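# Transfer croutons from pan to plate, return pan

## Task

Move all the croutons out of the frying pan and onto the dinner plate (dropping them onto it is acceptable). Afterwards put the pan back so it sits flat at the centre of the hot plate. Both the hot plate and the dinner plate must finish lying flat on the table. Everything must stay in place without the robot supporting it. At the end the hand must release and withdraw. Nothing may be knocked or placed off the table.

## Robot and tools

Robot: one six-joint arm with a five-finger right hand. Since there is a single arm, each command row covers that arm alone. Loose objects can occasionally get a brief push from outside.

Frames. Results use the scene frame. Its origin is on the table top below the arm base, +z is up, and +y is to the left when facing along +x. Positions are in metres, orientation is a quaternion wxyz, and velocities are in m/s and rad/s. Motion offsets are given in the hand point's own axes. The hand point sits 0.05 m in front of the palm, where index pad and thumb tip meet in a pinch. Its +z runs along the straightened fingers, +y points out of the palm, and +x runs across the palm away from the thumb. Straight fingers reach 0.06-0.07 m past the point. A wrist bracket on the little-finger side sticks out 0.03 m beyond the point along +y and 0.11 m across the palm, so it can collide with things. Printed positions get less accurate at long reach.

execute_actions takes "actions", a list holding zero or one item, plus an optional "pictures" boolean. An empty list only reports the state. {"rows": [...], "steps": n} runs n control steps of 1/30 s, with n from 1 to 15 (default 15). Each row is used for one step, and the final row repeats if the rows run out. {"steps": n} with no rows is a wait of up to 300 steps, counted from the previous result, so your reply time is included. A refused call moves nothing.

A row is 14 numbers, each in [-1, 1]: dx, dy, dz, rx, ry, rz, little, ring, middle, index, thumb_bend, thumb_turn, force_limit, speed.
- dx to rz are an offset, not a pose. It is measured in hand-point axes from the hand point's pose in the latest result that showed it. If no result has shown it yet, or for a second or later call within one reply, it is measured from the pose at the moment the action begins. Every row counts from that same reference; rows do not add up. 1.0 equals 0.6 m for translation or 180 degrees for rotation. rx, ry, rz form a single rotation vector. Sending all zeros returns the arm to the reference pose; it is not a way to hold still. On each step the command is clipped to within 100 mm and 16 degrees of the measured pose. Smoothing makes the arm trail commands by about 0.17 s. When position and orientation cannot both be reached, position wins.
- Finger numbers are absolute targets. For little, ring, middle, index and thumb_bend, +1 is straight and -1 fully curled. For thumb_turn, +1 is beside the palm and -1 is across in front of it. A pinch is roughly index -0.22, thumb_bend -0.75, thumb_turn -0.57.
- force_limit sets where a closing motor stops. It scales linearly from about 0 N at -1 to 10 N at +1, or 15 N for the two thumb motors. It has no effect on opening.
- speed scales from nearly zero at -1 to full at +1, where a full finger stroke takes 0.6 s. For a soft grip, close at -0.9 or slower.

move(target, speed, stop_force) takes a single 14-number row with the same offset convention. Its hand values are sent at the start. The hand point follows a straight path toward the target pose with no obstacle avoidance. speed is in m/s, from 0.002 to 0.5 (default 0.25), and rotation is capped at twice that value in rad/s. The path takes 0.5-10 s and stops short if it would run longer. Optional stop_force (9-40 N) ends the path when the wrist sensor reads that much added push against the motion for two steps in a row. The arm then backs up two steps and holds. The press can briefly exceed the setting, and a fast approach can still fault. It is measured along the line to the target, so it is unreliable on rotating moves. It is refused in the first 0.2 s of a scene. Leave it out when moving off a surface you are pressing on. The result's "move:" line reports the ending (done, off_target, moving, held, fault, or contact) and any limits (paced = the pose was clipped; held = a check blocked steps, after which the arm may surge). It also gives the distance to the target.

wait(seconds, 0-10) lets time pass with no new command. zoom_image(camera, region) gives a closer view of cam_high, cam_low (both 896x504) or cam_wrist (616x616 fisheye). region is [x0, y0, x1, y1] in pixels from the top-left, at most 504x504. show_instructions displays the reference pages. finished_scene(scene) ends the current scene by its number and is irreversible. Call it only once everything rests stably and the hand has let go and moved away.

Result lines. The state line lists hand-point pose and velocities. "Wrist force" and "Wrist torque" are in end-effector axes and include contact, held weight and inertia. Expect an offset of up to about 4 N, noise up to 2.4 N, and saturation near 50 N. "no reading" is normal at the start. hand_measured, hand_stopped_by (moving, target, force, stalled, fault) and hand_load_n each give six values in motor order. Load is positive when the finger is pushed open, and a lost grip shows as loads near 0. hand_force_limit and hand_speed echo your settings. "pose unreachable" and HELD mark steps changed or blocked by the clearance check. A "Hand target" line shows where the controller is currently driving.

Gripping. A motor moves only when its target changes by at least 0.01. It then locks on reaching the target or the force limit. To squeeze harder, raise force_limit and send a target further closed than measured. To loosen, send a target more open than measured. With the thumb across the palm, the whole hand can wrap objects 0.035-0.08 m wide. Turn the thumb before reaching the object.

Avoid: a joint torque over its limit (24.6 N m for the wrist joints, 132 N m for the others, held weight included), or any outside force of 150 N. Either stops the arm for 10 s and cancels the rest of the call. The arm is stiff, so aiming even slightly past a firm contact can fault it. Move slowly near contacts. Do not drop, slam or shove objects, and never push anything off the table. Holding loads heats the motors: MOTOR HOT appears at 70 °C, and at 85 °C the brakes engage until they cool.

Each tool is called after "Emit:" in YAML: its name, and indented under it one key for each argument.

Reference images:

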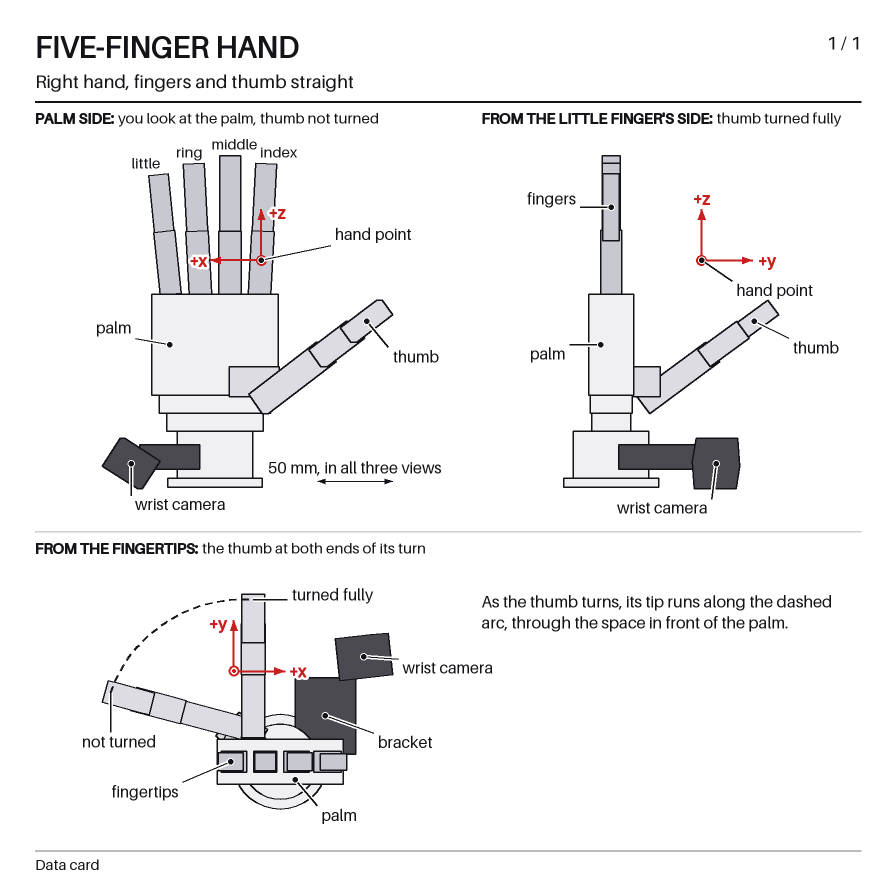

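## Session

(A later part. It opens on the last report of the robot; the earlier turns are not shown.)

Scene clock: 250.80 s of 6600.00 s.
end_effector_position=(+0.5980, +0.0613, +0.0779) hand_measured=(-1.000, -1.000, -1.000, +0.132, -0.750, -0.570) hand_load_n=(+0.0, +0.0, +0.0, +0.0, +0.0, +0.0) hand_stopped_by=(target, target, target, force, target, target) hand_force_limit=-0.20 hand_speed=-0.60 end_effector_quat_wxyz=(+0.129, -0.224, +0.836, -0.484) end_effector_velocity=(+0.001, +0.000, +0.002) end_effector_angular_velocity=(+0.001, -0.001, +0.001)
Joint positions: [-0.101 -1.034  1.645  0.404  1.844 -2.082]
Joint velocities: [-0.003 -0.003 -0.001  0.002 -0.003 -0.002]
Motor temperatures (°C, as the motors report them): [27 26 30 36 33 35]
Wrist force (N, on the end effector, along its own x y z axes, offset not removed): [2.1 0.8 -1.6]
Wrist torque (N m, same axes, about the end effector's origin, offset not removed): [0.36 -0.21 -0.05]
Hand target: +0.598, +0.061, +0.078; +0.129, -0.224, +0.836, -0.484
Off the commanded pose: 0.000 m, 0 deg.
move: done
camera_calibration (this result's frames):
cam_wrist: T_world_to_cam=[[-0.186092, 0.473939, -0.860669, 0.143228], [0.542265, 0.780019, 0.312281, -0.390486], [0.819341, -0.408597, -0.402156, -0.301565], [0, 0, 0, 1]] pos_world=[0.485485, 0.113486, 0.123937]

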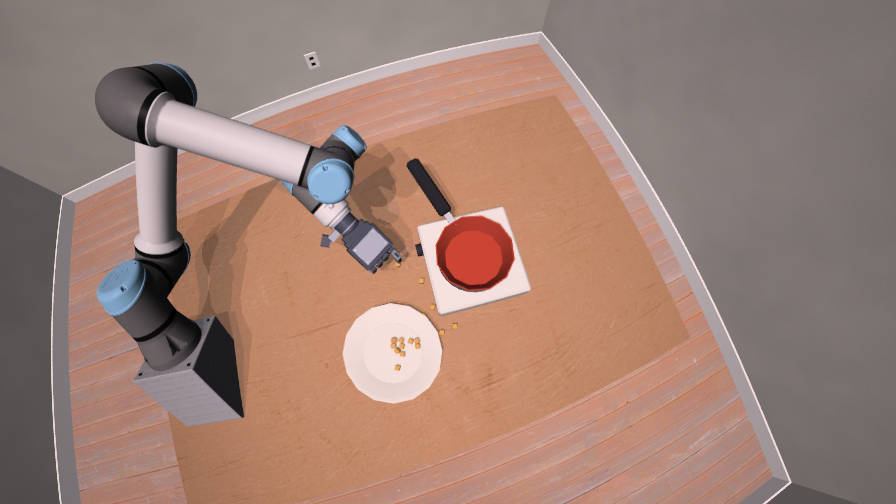

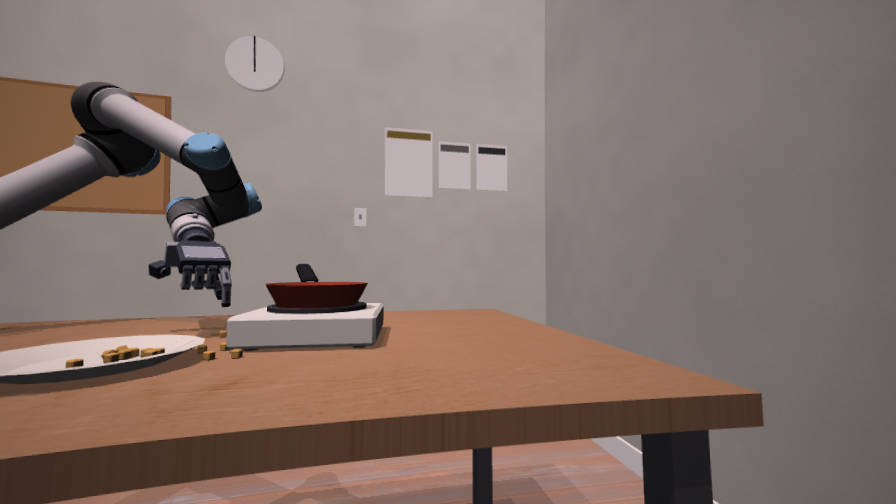

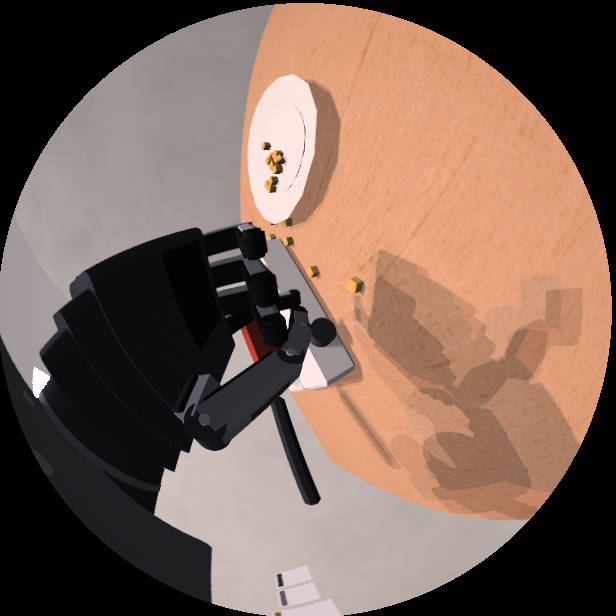

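Emit:
move:
  target: [0,0.087,0.05,0,0,0,-1,-1,-1,-0.3,-0.75,-0.57,-0.2,-0.6]
  speed: 0.06

Emit:
move:
  target: [0,0,0,0,0,0,-1,-1,-1,-0.35,-0.75,-0.57,-0.2,-0.6]

Emit:
move:
  target: [0,-0.087,-0.05,0,0,0,-1,-1,-1,-0.35,-0.75,-0.57,-0.2,-0.6]
  speed: 0.1

Scene clock: 260.53 s of 6600.00 s.
end_effector_position=(+0.5979, +0.0613, +0.0179) hand_measured=(-1.000, -1.000, -1.000, +0.132, -0.750, -0.570) hand_load_n=(+0.0, +0.0, +0.0, +0.0, +0.0, +0.0) hand_stopped_by=(target, target, target, force, target, target) hand_force_limit=-0.20 hand_speed=-0.60 end_effector_quat_wxyz=(+0.129, -0.224, +0.836, -0.484) end_effector_velocity=(+0.000, +0.000, -0.001) end_effector_angular_velocity=(-0.001, -0.001, +0.001)
Joint positions: [-0.024 -0.938  1.637  0.335  1.884 -2.013]
Joint velocities: [ 0.003  0.002 -0.001 -0.001  0.003  0.002]
Motor temperatures (°C, as the motors report them): [27 26 30 36 33 35]
Wrist force (N, on the end effector, along its own x y z axes, offset not removed): [0.0 1.7 -0.8]
Wrist torque (N m, same axes, about the end effector's origin, offset not removed): [0.46 0.06 -0.17]
Hand target: +0.598, +0.061, +0.018; +0.129, -0.224, +0.836, -0.484
Off the commanded pose: 0.000 m, 0 deg.
After step 90, 5.33 s passed at rest.
move: done
camera_calibration (this result's frames):
cam_wrist: T_world_to_cam=[[-0.186094, 0.473981, -0.860646, 0.0915802], [0.542262, 0.780005, 0.312319, -0.371715], [0.819342, -0.408575, -0.402176, -0.325687], [0, 0, 0, 1]] pos_world=[0.485459, 0.113465, 0.0639283]

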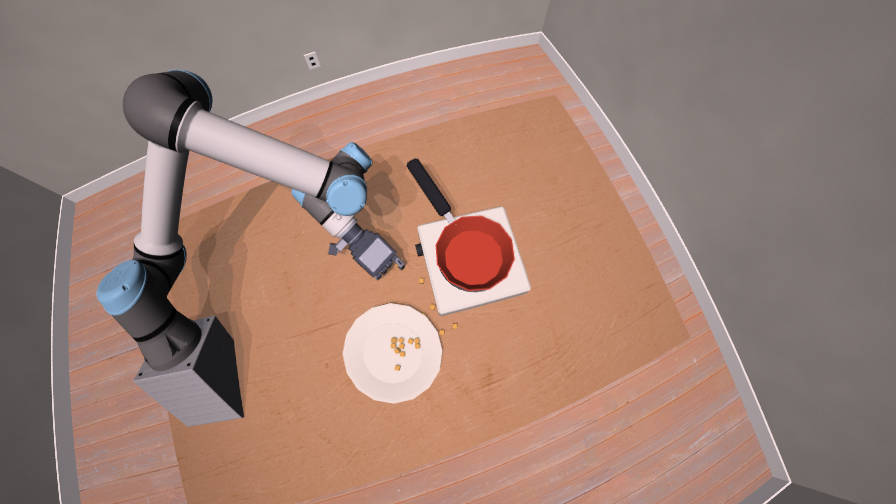

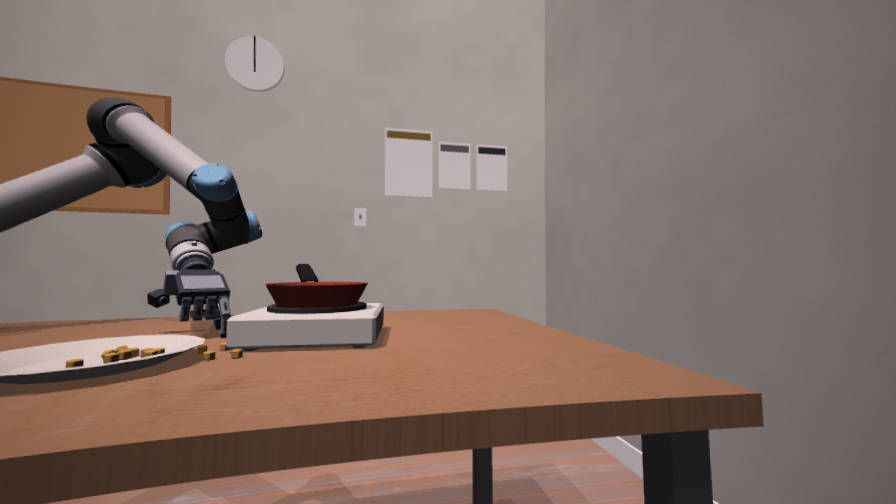

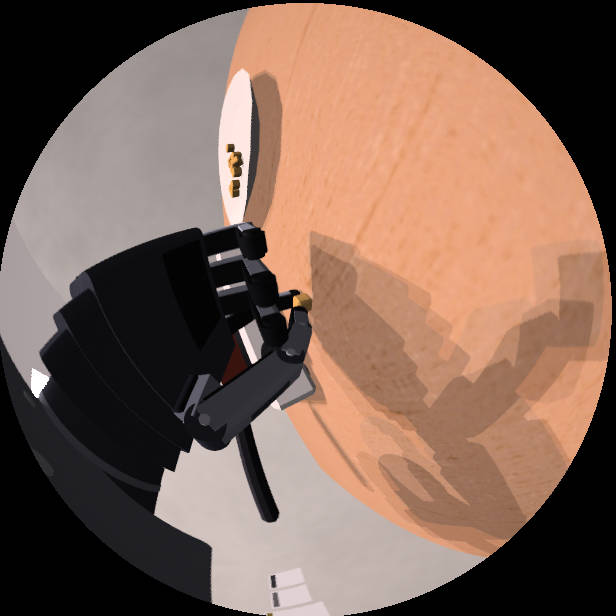

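Scene clock: 261.37 s of 6600.00 s.
end_effector_position=(+0.5980, +0.0613, +0.0179) hand_measured=(-1.000, -1.000, -1.000, -0.240, -0.750, -0.570) hand_load_n=(+0.0, +0.0, +0.0, +10.5, +1.0, -0.5) hand_stopped_by=(target, target, target, force, target, target) hand_force_limit=-0.20 hand_speed=-0.60 end_effector_quat_wxyz=(+0.129, -0.224, +0.836, -0.484) end_effector_velocity=(-0.000, +0.000, -0.000) end_effector_angular_velocity=(+0.000, +0.001, +0.000)
Joint positions: [-0.024 -0.938  1.637  0.335  1.884 -2.013]
Joint velocities: [-0.    -0.     0.001 -0.    -0.    -0.001]
Motor temperatures (°C, as the motors report them): [27 26 30 36 33 35]
Wrist force (N, on the end effector, along its own x y z axes, offset not removed): [-0.1 2.2 0.9]
Wrist torque (N m, same axes, about the end effector's origin, offset not removed): [0.41 -0.01 -0.16]
Hand target: +0.598, +0.061, +0.018; +0.129, -0.224, +0.836, -0.484
Off the commanded pose: 0.000 m, 0 deg.
move: done
camera_calibration (this result's frames):
cam_wrist: T_world_to_cam=[[-0.186006, 0.473972, -0.86067, 0.0915382], [0.542246, 0.780001, 0.312359, -0.37171], [0.819372, -0.408594, -0.402094, -0.325735], [0, 0, 0, 1]] pos_world=[0.485483, 0.113454, 0.0639146]

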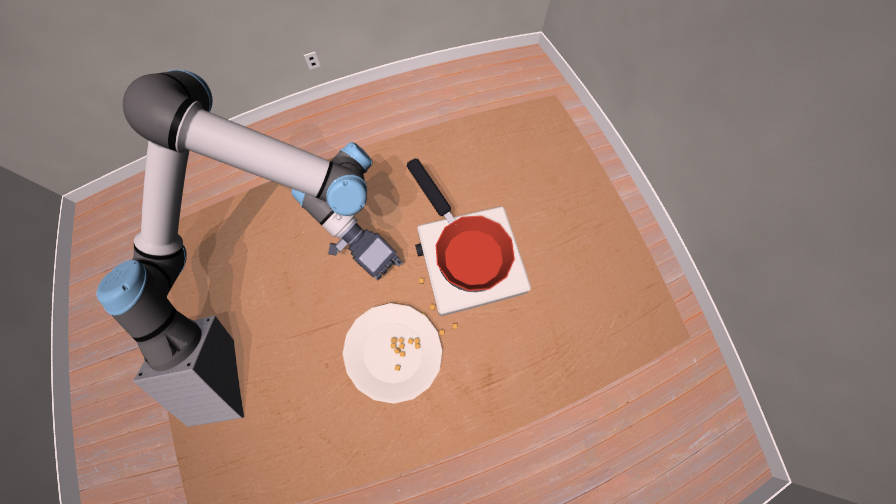

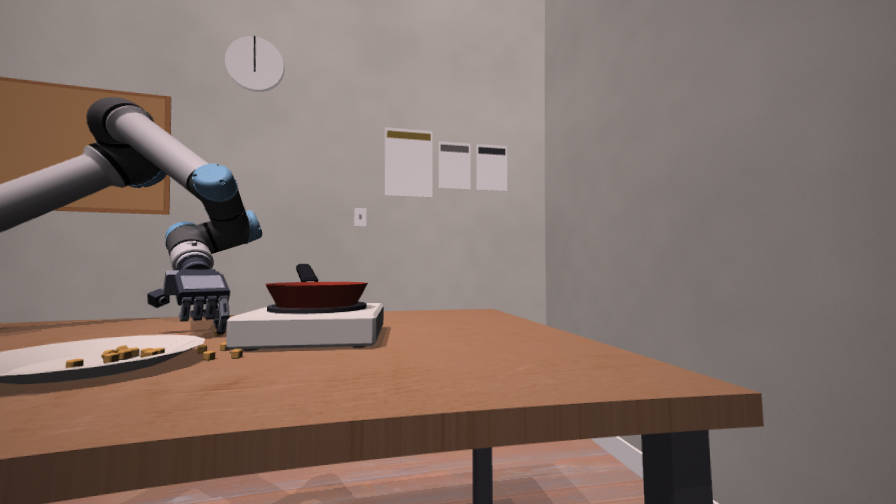

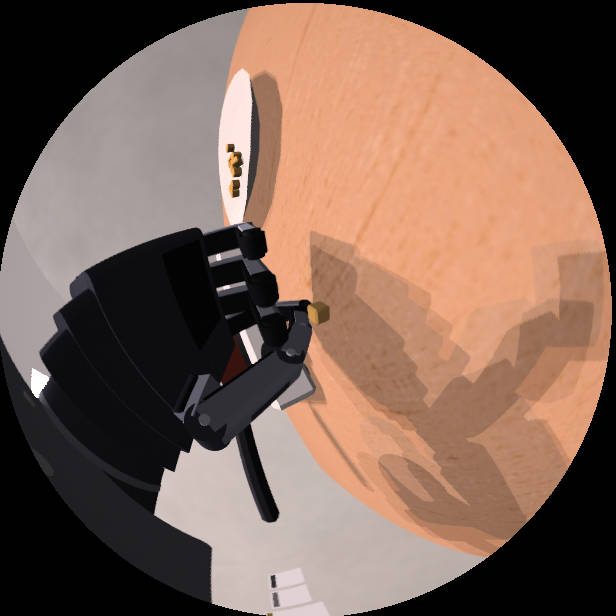

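Scene clock: 262.43 s of 6600.00 s.
end_effector_position=(+0.5980, +0.0613, +0.0779) hand_measured=(-1.000, -1.000, -1.000, -0.240, -0.750, -0.570) hand_load_n=(+0.0, +0.0, +0.0, +10.5, +1.0, -0.5) hand_stopped_by=(target, target, target, force, target, target) hand_force_limit=-0.20 hand_speed=-0.60 end_effector_quat_wxyz=(+0.129, -0.224, +0.836, -0.484) end_effector_velocity=(+0.000, -0.000, +0.002) end_effector_angular_velocity=(-0.001, -0.000, +0.000)
Joint positions: [-0.101 -1.034  1.645  0.404  1.844 -2.082]
Joint velocities: [-0.002 -0.002 -0.001  0.002 -0.001 -0.002]
Motor temperatures (°C, as the motors report them): [27 26 30 36 33 35]
Wrist force (N, on the end effector, along its own x y z axes, offset not removed): [-0.5 1.3 -1.8]
Wrist torque (N m, same axes, about the end effector's origin, offset not removed): [0.36 0.13 -0.14]
Hand target: +0.598, +0.061, +0.078; +0.129, -0.224, +0.836, -0.484
Off the commanded pose: 0.000 m, 0 deg.
move: done
camera_calibration (this result's frames):
cam_wrist: T_world_to_cam=[[-0.18601, 0.473928, -0.860693, 0.143172], [0.542261, 0.78001, 0.312309, -0.390464], [0.819362, -0.408627, -0.402082, -0.301596], [0, 0, 0, 1]] pos_world=[0.485481, 0.113472, 0.123907]

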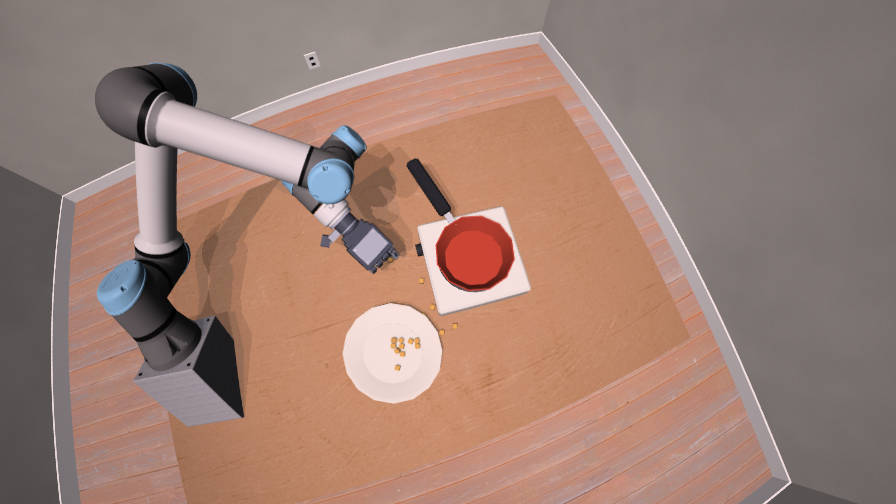

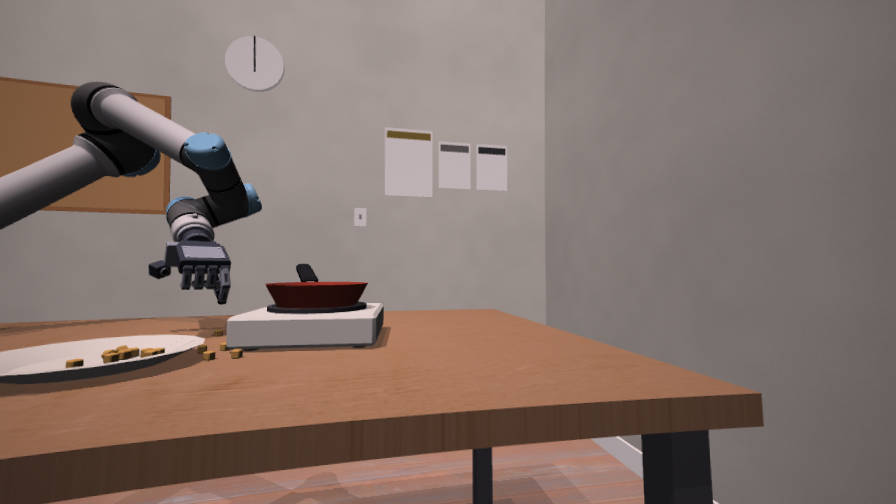

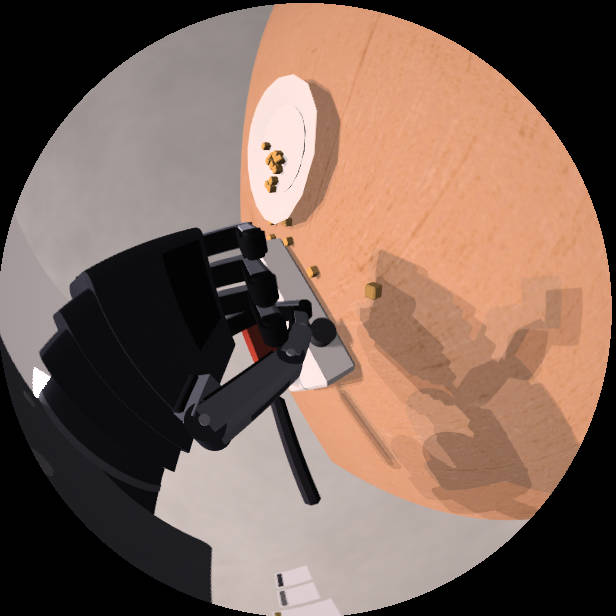

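Emit:
move:
  target: [0.009,0.088,0.007,0.072,0,0,-1,-1,-1,0.15,-0.75,-0.57,-0.2,0]
  speed: 0.1

Emit:
move:
  target: [0,0.035,0.011,0,0,0,-1,-1,-1,0.15,-0.75,-0.57,-0.2,0]
  speed: 0.01
  stop_force: 9

Emit:
zoom_image:
  camera: "cam_wrist"
  region: [200,200,420,420]

Scene clock: 273.77 s of 6600.00 s.
end_effector_position=(+0.5820, +0.0782, +0.0302) hand_measured=(-1.000, -1.000, -1.000, +0.150, -0.750, -0.570) hand_load_n=(+0.0, +0.0, +0.0, +0.0, +0.0, +0.0) hand_stopped_by=(target, target, target, target, target, target) hand_force_limit=-0.20 hand_speed=0.00 end_effector_quat_wxyz=(+0.154, -0.208, +0.776, -0.575) end_effector_velocity=(-0.000, +0.000, -0.002) end_effector_angular_velocity=(-0.008, -0.004, -0.001)
Joint positions: [ 0.107 -0.968  1.685  0.273  2.161 -1.932]
Joint velocities: [ 0.008  0.005 -0.003 -0.001  0.013  0.007]
Motor temperatures (°C, as the motors report them): [27 26 30 36 33 35]
Wrist force (N, on the end effector, along its own x y z axes, offset not removed): [-0.7 0.9 -0.5]
Wrist torque (N m, same axes, about the end effector's origin, offset not removed): [0.36 0.09 -0.11]
Hand target: +0.582, +0.078, +0.030; +0.154, -0.208, +0.776, -0.575
Off the commanded pose: 0.000 m, 0 deg.
After step 90, 6.80 s passed at rest.
move: done
camera_calibration (this result's frames):
cam_wrist: T_world_to_cam=[[-0.0835807, 0.296328, -0.951422, 0.0482034], [0.512265, 0.831726, 0.214047, -0.363653], [0.854751, -0.46949, -0.221315, -0.322076], [0, 0, 0, 1]] pos_world=[0.465611, 0.136965, 0.0524204]

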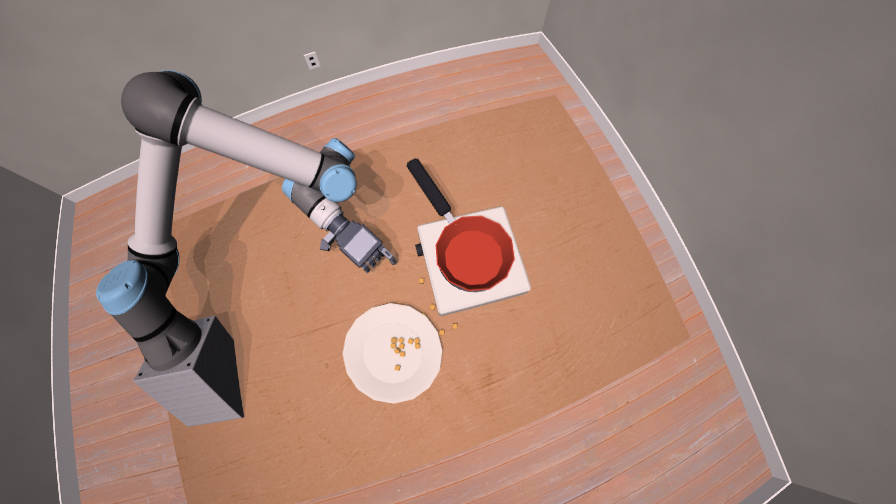

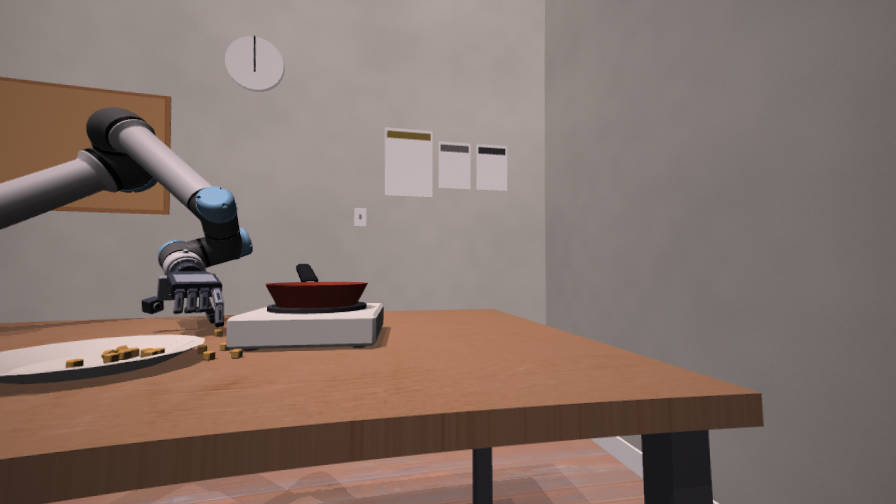

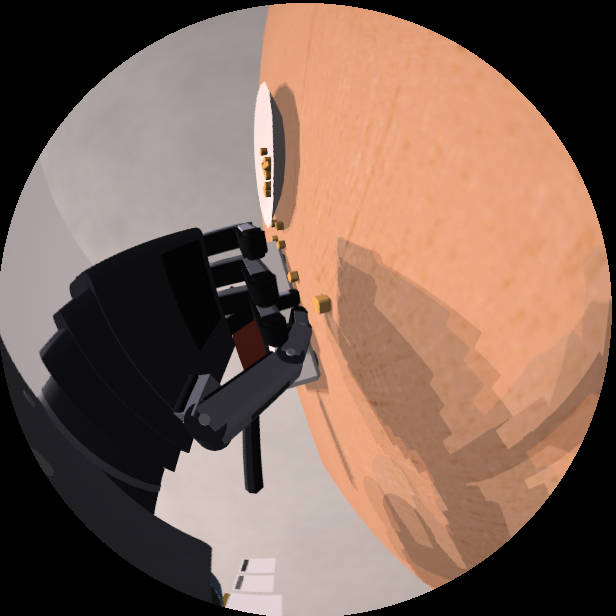

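Scene clock: 276.30 s of 6600.00 s.
end_effector_position=(+0.5822, +0.0780, +0.0090) hand_measured=(-1.000, -1.000, -1.000, +0.150, -0.750, -0.570) hand_load_n=(+0.0, +0.0, +0.0, -0.5, +0.0, +0.0) hand_stopped_by=(target, target, target, target, target, target) hand_force_limit=-0.20 hand_speed=0.00 end_effector_quat_wxyz=(+0.154, -0.208, +0.776, -0.575) end_effector_velocity=(-0.001, +0.000, +0.001) end_effector_angular_velocity=(+0.004, +0.004, +0.001)
Joint positions: [ 0.133 -0.926  1.67   0.261  2.176 -1.905]
Joint velocities: [-0.003 -0.004  0.003  0.    -0.007 -0.005]
Motor temperatures (°C, as the motors report them): [27 26 30 36 33 35]
Wrist force (N, on the end effector, along its own x y z axes, offset not removed): [2.5 -13.6 -9.3]
Wrist torque (N m, same axes, about the end effector's origin, offset not removed): [0.58 0.13 -0.26]
Hand target: +0.582, +0.078, +0.009; +0.154, -0.208, +0.776, -0.575
Off the commanded pose: 0.001 m, 0 deg.
move: contact
camera_calibration (this result's frames):
cam_wrist: T_world_to_cam=[[-0.0831728, 0.296198, -0.951498, 0.0278994], [0.512125, 0.831782, 0.214165, -0.359018], [0.854875, -0.469473, -0.220872, -0.327098], [0, 0, 0, 1]] pos_world=[0.46581, 0.136798, 0.0311885]

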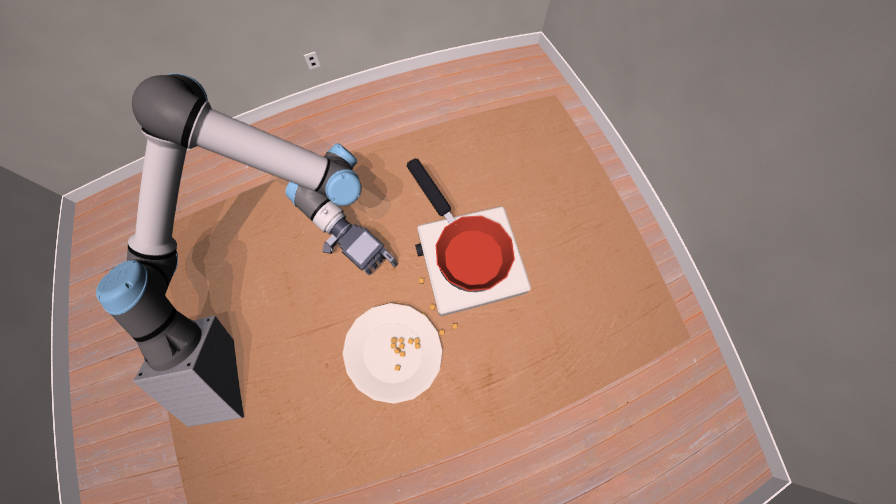

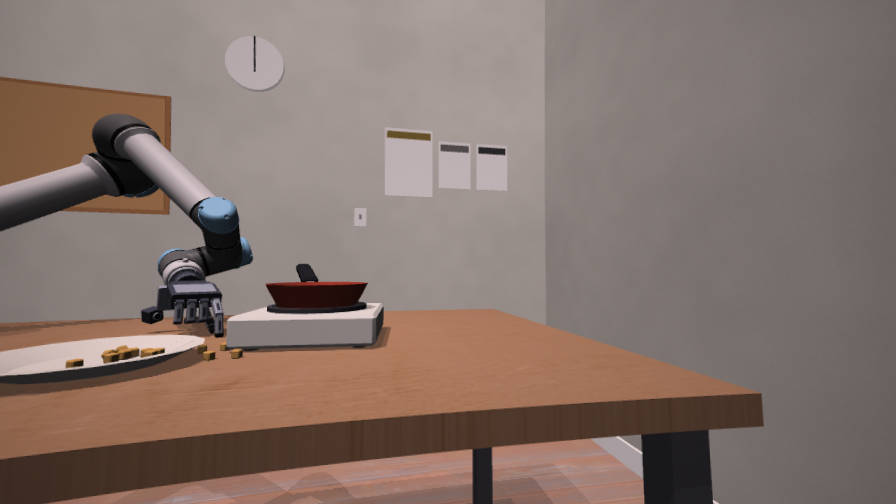

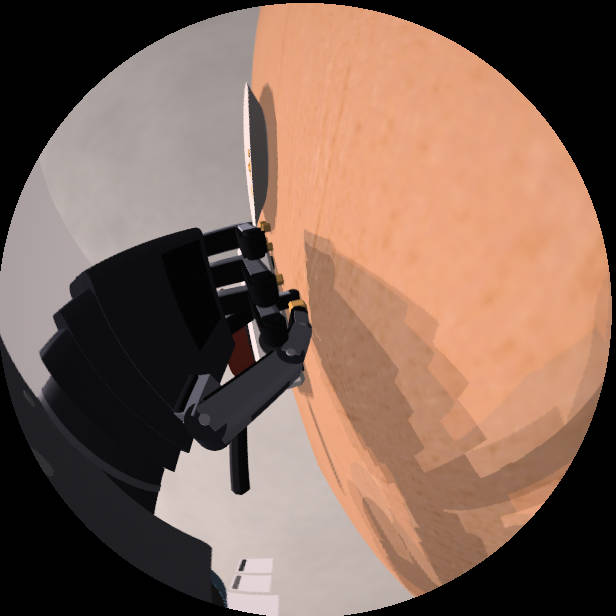

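Region (200, 200, 420, 420) of cam_wrist's 616x616 image, scaled by 2.291, with more detail than that image has.

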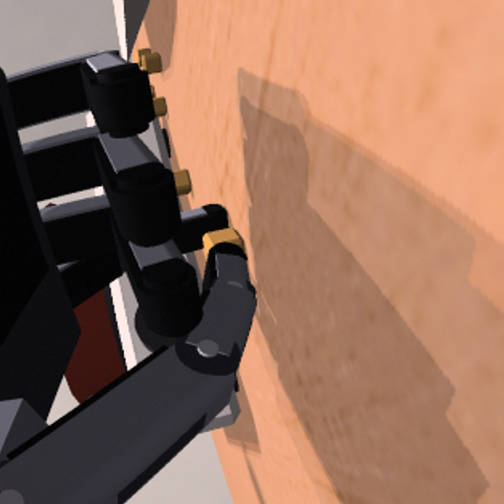

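Emit:
move:
  target: [0,-0.005,-0.0015,0,0,0,-1,-1,-1,0.15,-0.75,-0.57,-0.2,0]
  speed: 0.02

Emit:
move:
  target: [0,0,0,0,0,0,-1,-1,-1,-0.35,-0.75,-0.57,-0.2,-0.8]

Emit:
move:
  target: [0,-0.09,-0.03,0,0,0,-1,-1,-1,-0.35,-0.75,-0.57,-0.2,-0.8]
  speed: 0.1

Scene clock: 282.20 s of 6600.00 s.
end_effector_position=(+0.5822, +0.0780, +0.0121) hand_measured=(-1.000, -1.000, -1.000, +0.150, -0.750, -0.570) hand_load_n=(+0.0, +0.0, +0.0, +0.0, +0.0, +0.0) hand_stopped_by=(target, target, target, target, target, target) hand_force_limit=-0.20 hand_speed=0.00 end_effector_quat_wxyz=(+0.154, -0.208, +0.776, -0.575) end_effector_velocity=(+0.000, -0.000, +0.001) end_effector_angular_velocity=(+0.001, -0.000, -0.000)
Joint positions: [ 0.129 -0.932  1.673  0.262  2.174 -1.909]
Joint velocities: [-0.002 -0.001 -0.     0.    -0.002 -0.001]
Motor temperatures (°C, as the motors report them): [27 26 30 36 33 35]
Wrist force (N, on the end effector, along its own x y z axes, offset not removed): [0.0 2.0 0.5]
Wrist torque (N m, same axes, about the end effector's origin, offset not removed): [0.32 0.09 -0.17]
Hand target: +0.582, +0.078, +0.012; +0.154, -0.208, +0.776, -0.575
Off the commanded pose: 0.000 m, 0 deg.
After step 90, 2.20 s passed at rest.
move: done
camera_calibration (this result's frames):
cam_wrist: T_world_to_cam=[[-0.083181, 0.296195, -0.951499, 0.0307986], [0.512132, 0.83178, 0.214156, -0.359664], [0.854869, -0.469479, -0.220879, -0.326431], [0, 0, 0, 1]] pos_world=[0.465813, 0.136787, 0.0342274]

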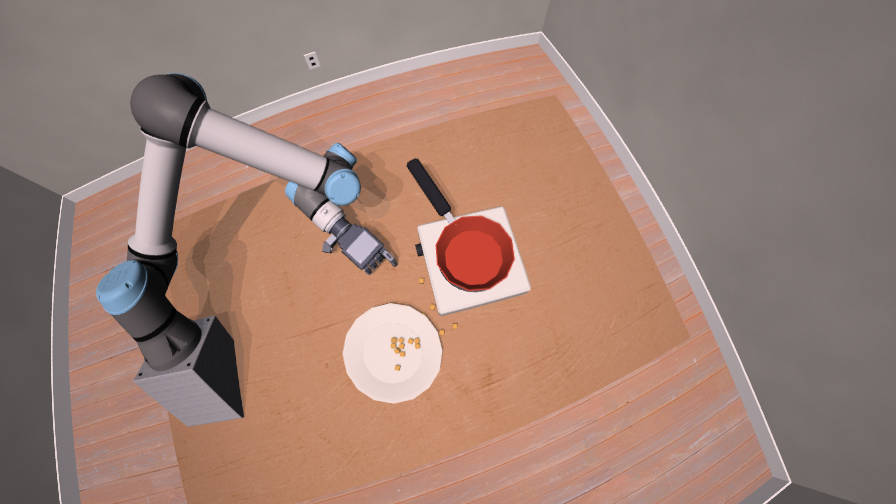

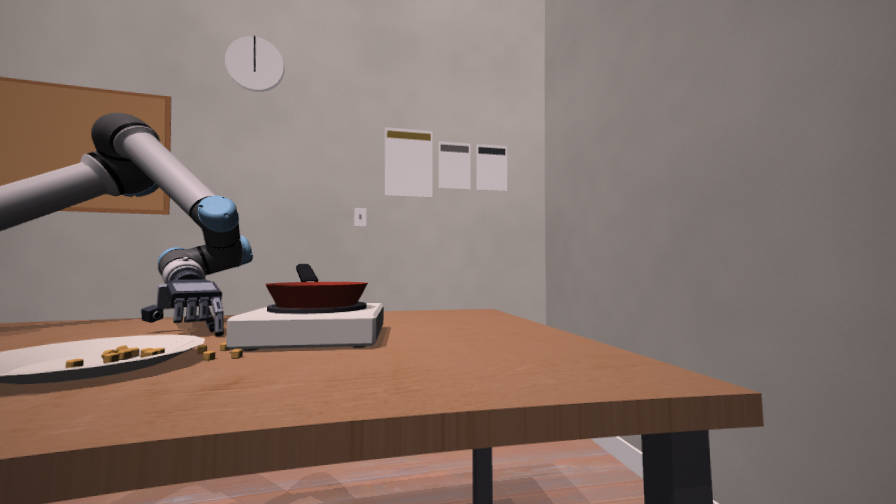

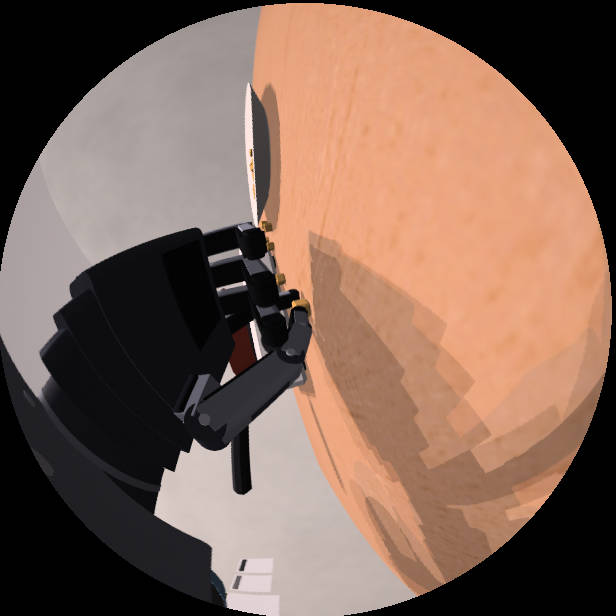

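Scene clock: 283.07 s of 6600.00 s.
end_effector_position=(+0.5822, +0.0780, +0.0121) hand_measured=(-1.000, -1.000, -1.000, -0.048, -0.750, -0.570) hand_load_n=(+0.0, +0.0, +0.0, +5.5, +0.5, +0.0) hand_stopped_by=(target, target, target, force, target, target) hand_force_limit=-0.20 hand_speed=-0.80 end_effector_quat_wxyz=(+0.154, -0.208, +0.776, -0.575) end_effector_velocity=(-0.000, +0.000, -0.000) end_effector_angular_velocity=(+0.001, +0.001, +0.001)
Joint positions: [ 0.129 -0.932  1.673  0.262  2.174 -1.909]
Joint velocities: [ 0.    -0.     0.     0.    -0.001 -0.   ]
Motor temperatures (°C, as the motors report them): [27 26 30 36 33 35]
Wrist force (N, on the end effector, along its own x y z axes, offset not removed): [1.4 -1.0 0.1]
Wrist torque (N m, same axes, about the end effector's origin, offset not removed): [0.28 -0.16 -0.05]
Hand target: +0.582, +0.078, +0.012; +0.154, -0.208, +0.776, -0.575
Off the commanded pose: 0.000 m, 0 deg.
move: done
camera_calibration (this result's frames):
cam_wrist: T_world_to_cam=[[-0.0831899, 0.296195, -0.951498, 0.0308334], [0.512121, 0.831787, 0.214155, -0.359671], [0.854875, -0.469466, -0.220884, -0.326424], [0, 0, 0, 1]] pos_world=[0.465812, 0.136792, 0.0342614]

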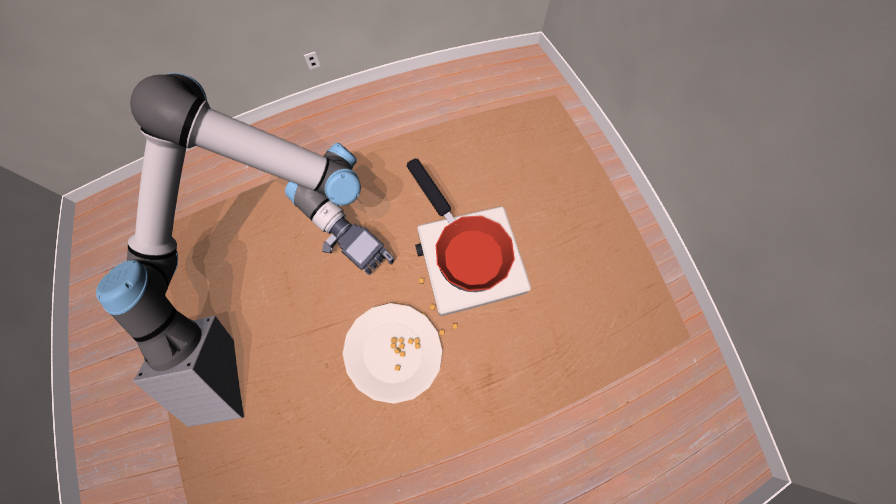

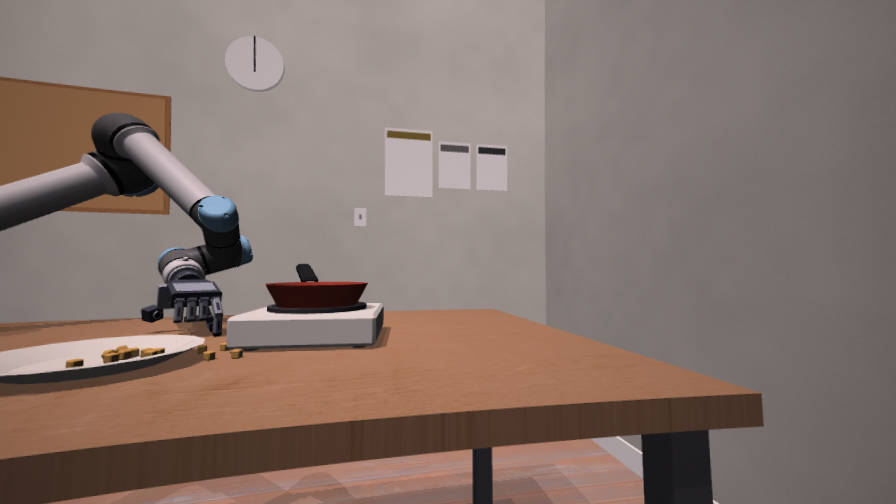

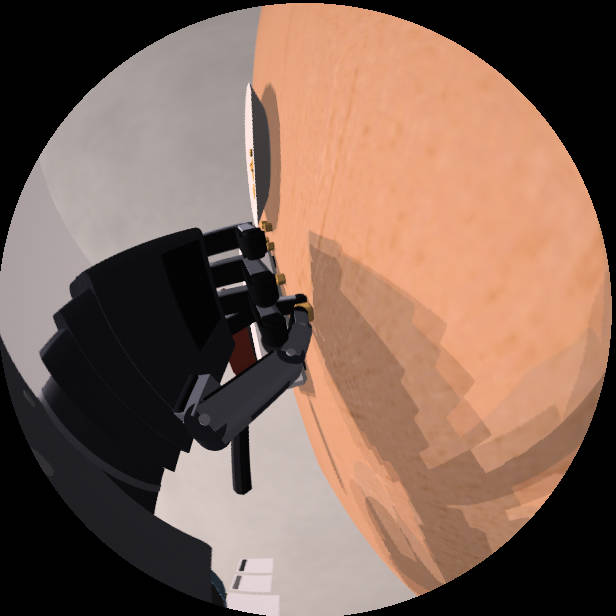

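Scene clock: 284.10 s of 6600.00 s.
end_effector_position=(+0.5814, +0.0793, +0.0688) hand_measured=(-1.000, -1.000, -1.000, -0.048, -0.750, -0.570) hand_load_n=(+0.0, +0.0, +0.0, +5.0, +0.5, +0.0) hand_stopped_by=(target, target, target, force, target, target) hand_force_limit=-0.20 hand_speed=-0.80 end_effector_quat_wxyz=(+0.154, -0.208, +0.776, -0.575) end_effector_velocity=(-0.000, +0.000, +0.002) end_effector_angular_velocity=(+0.000, +0.001, +0.001)
Joint positions: [ 0.059 -1.042  1.703  0.303  2.134 -1.98 ]
Joint velocities: [-0.001 -0.004  0.001  0.001 -0.001 -0.002]
Motor temperatures (°C, as the motors report them): [27 26 30 36 33 35]
Wrist force (N, on the end effector, along its own x y z axes, offset not removed): [0.4 0.3 -0.8]
Wrist torque (N m, same axes, about the end effector's origin, offset not removed): [0.22 0.12 -0.19]
Hand target: +0.581, +0.079, +0.069; +0.154, -0.208, +0.776, -0.575
Off the commanded pose: 0.000 m, 0 deg.
move: done
camera_calibration (this result's frames):
cam_wrist: T_world_to_cam=[[-0.0831806, 0.296136, -0.951517, 0.0843417], [0.512125, 0.831797, 0.214107, -0.372486], [0.854874, -0.469486, -0.220848, -0.312663], [0, 0, 0, 1]] pos_world=[0.465063, 0.138065, 0.0909534]

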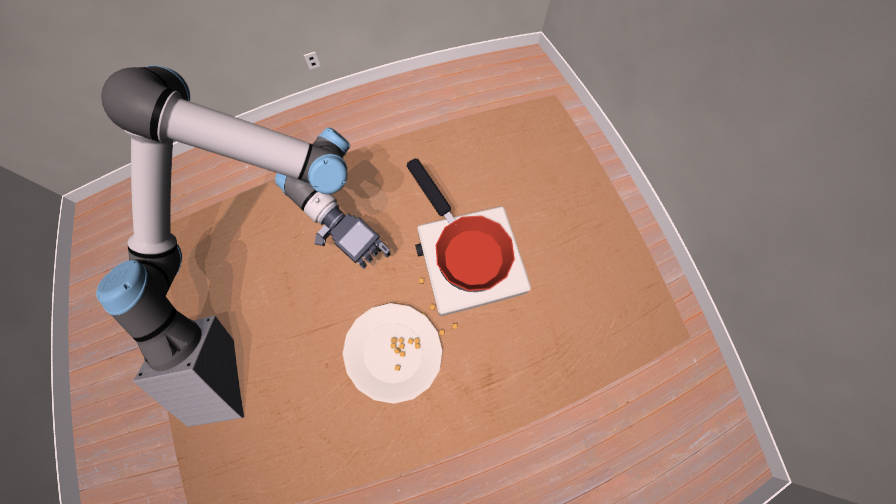

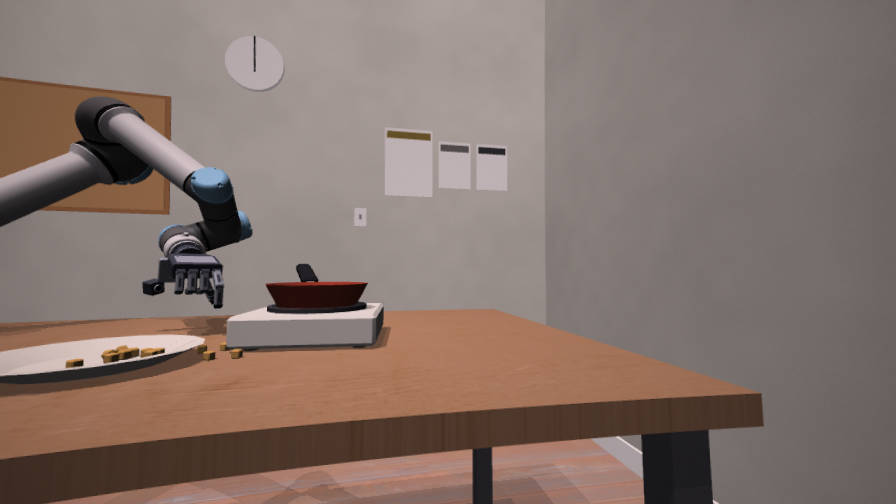

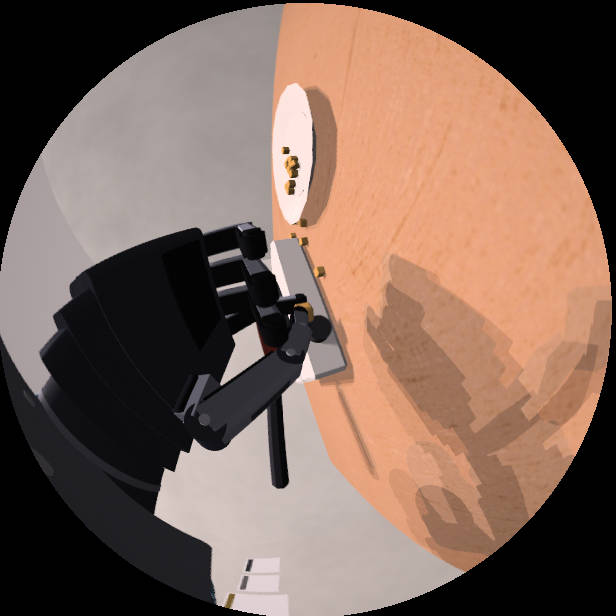

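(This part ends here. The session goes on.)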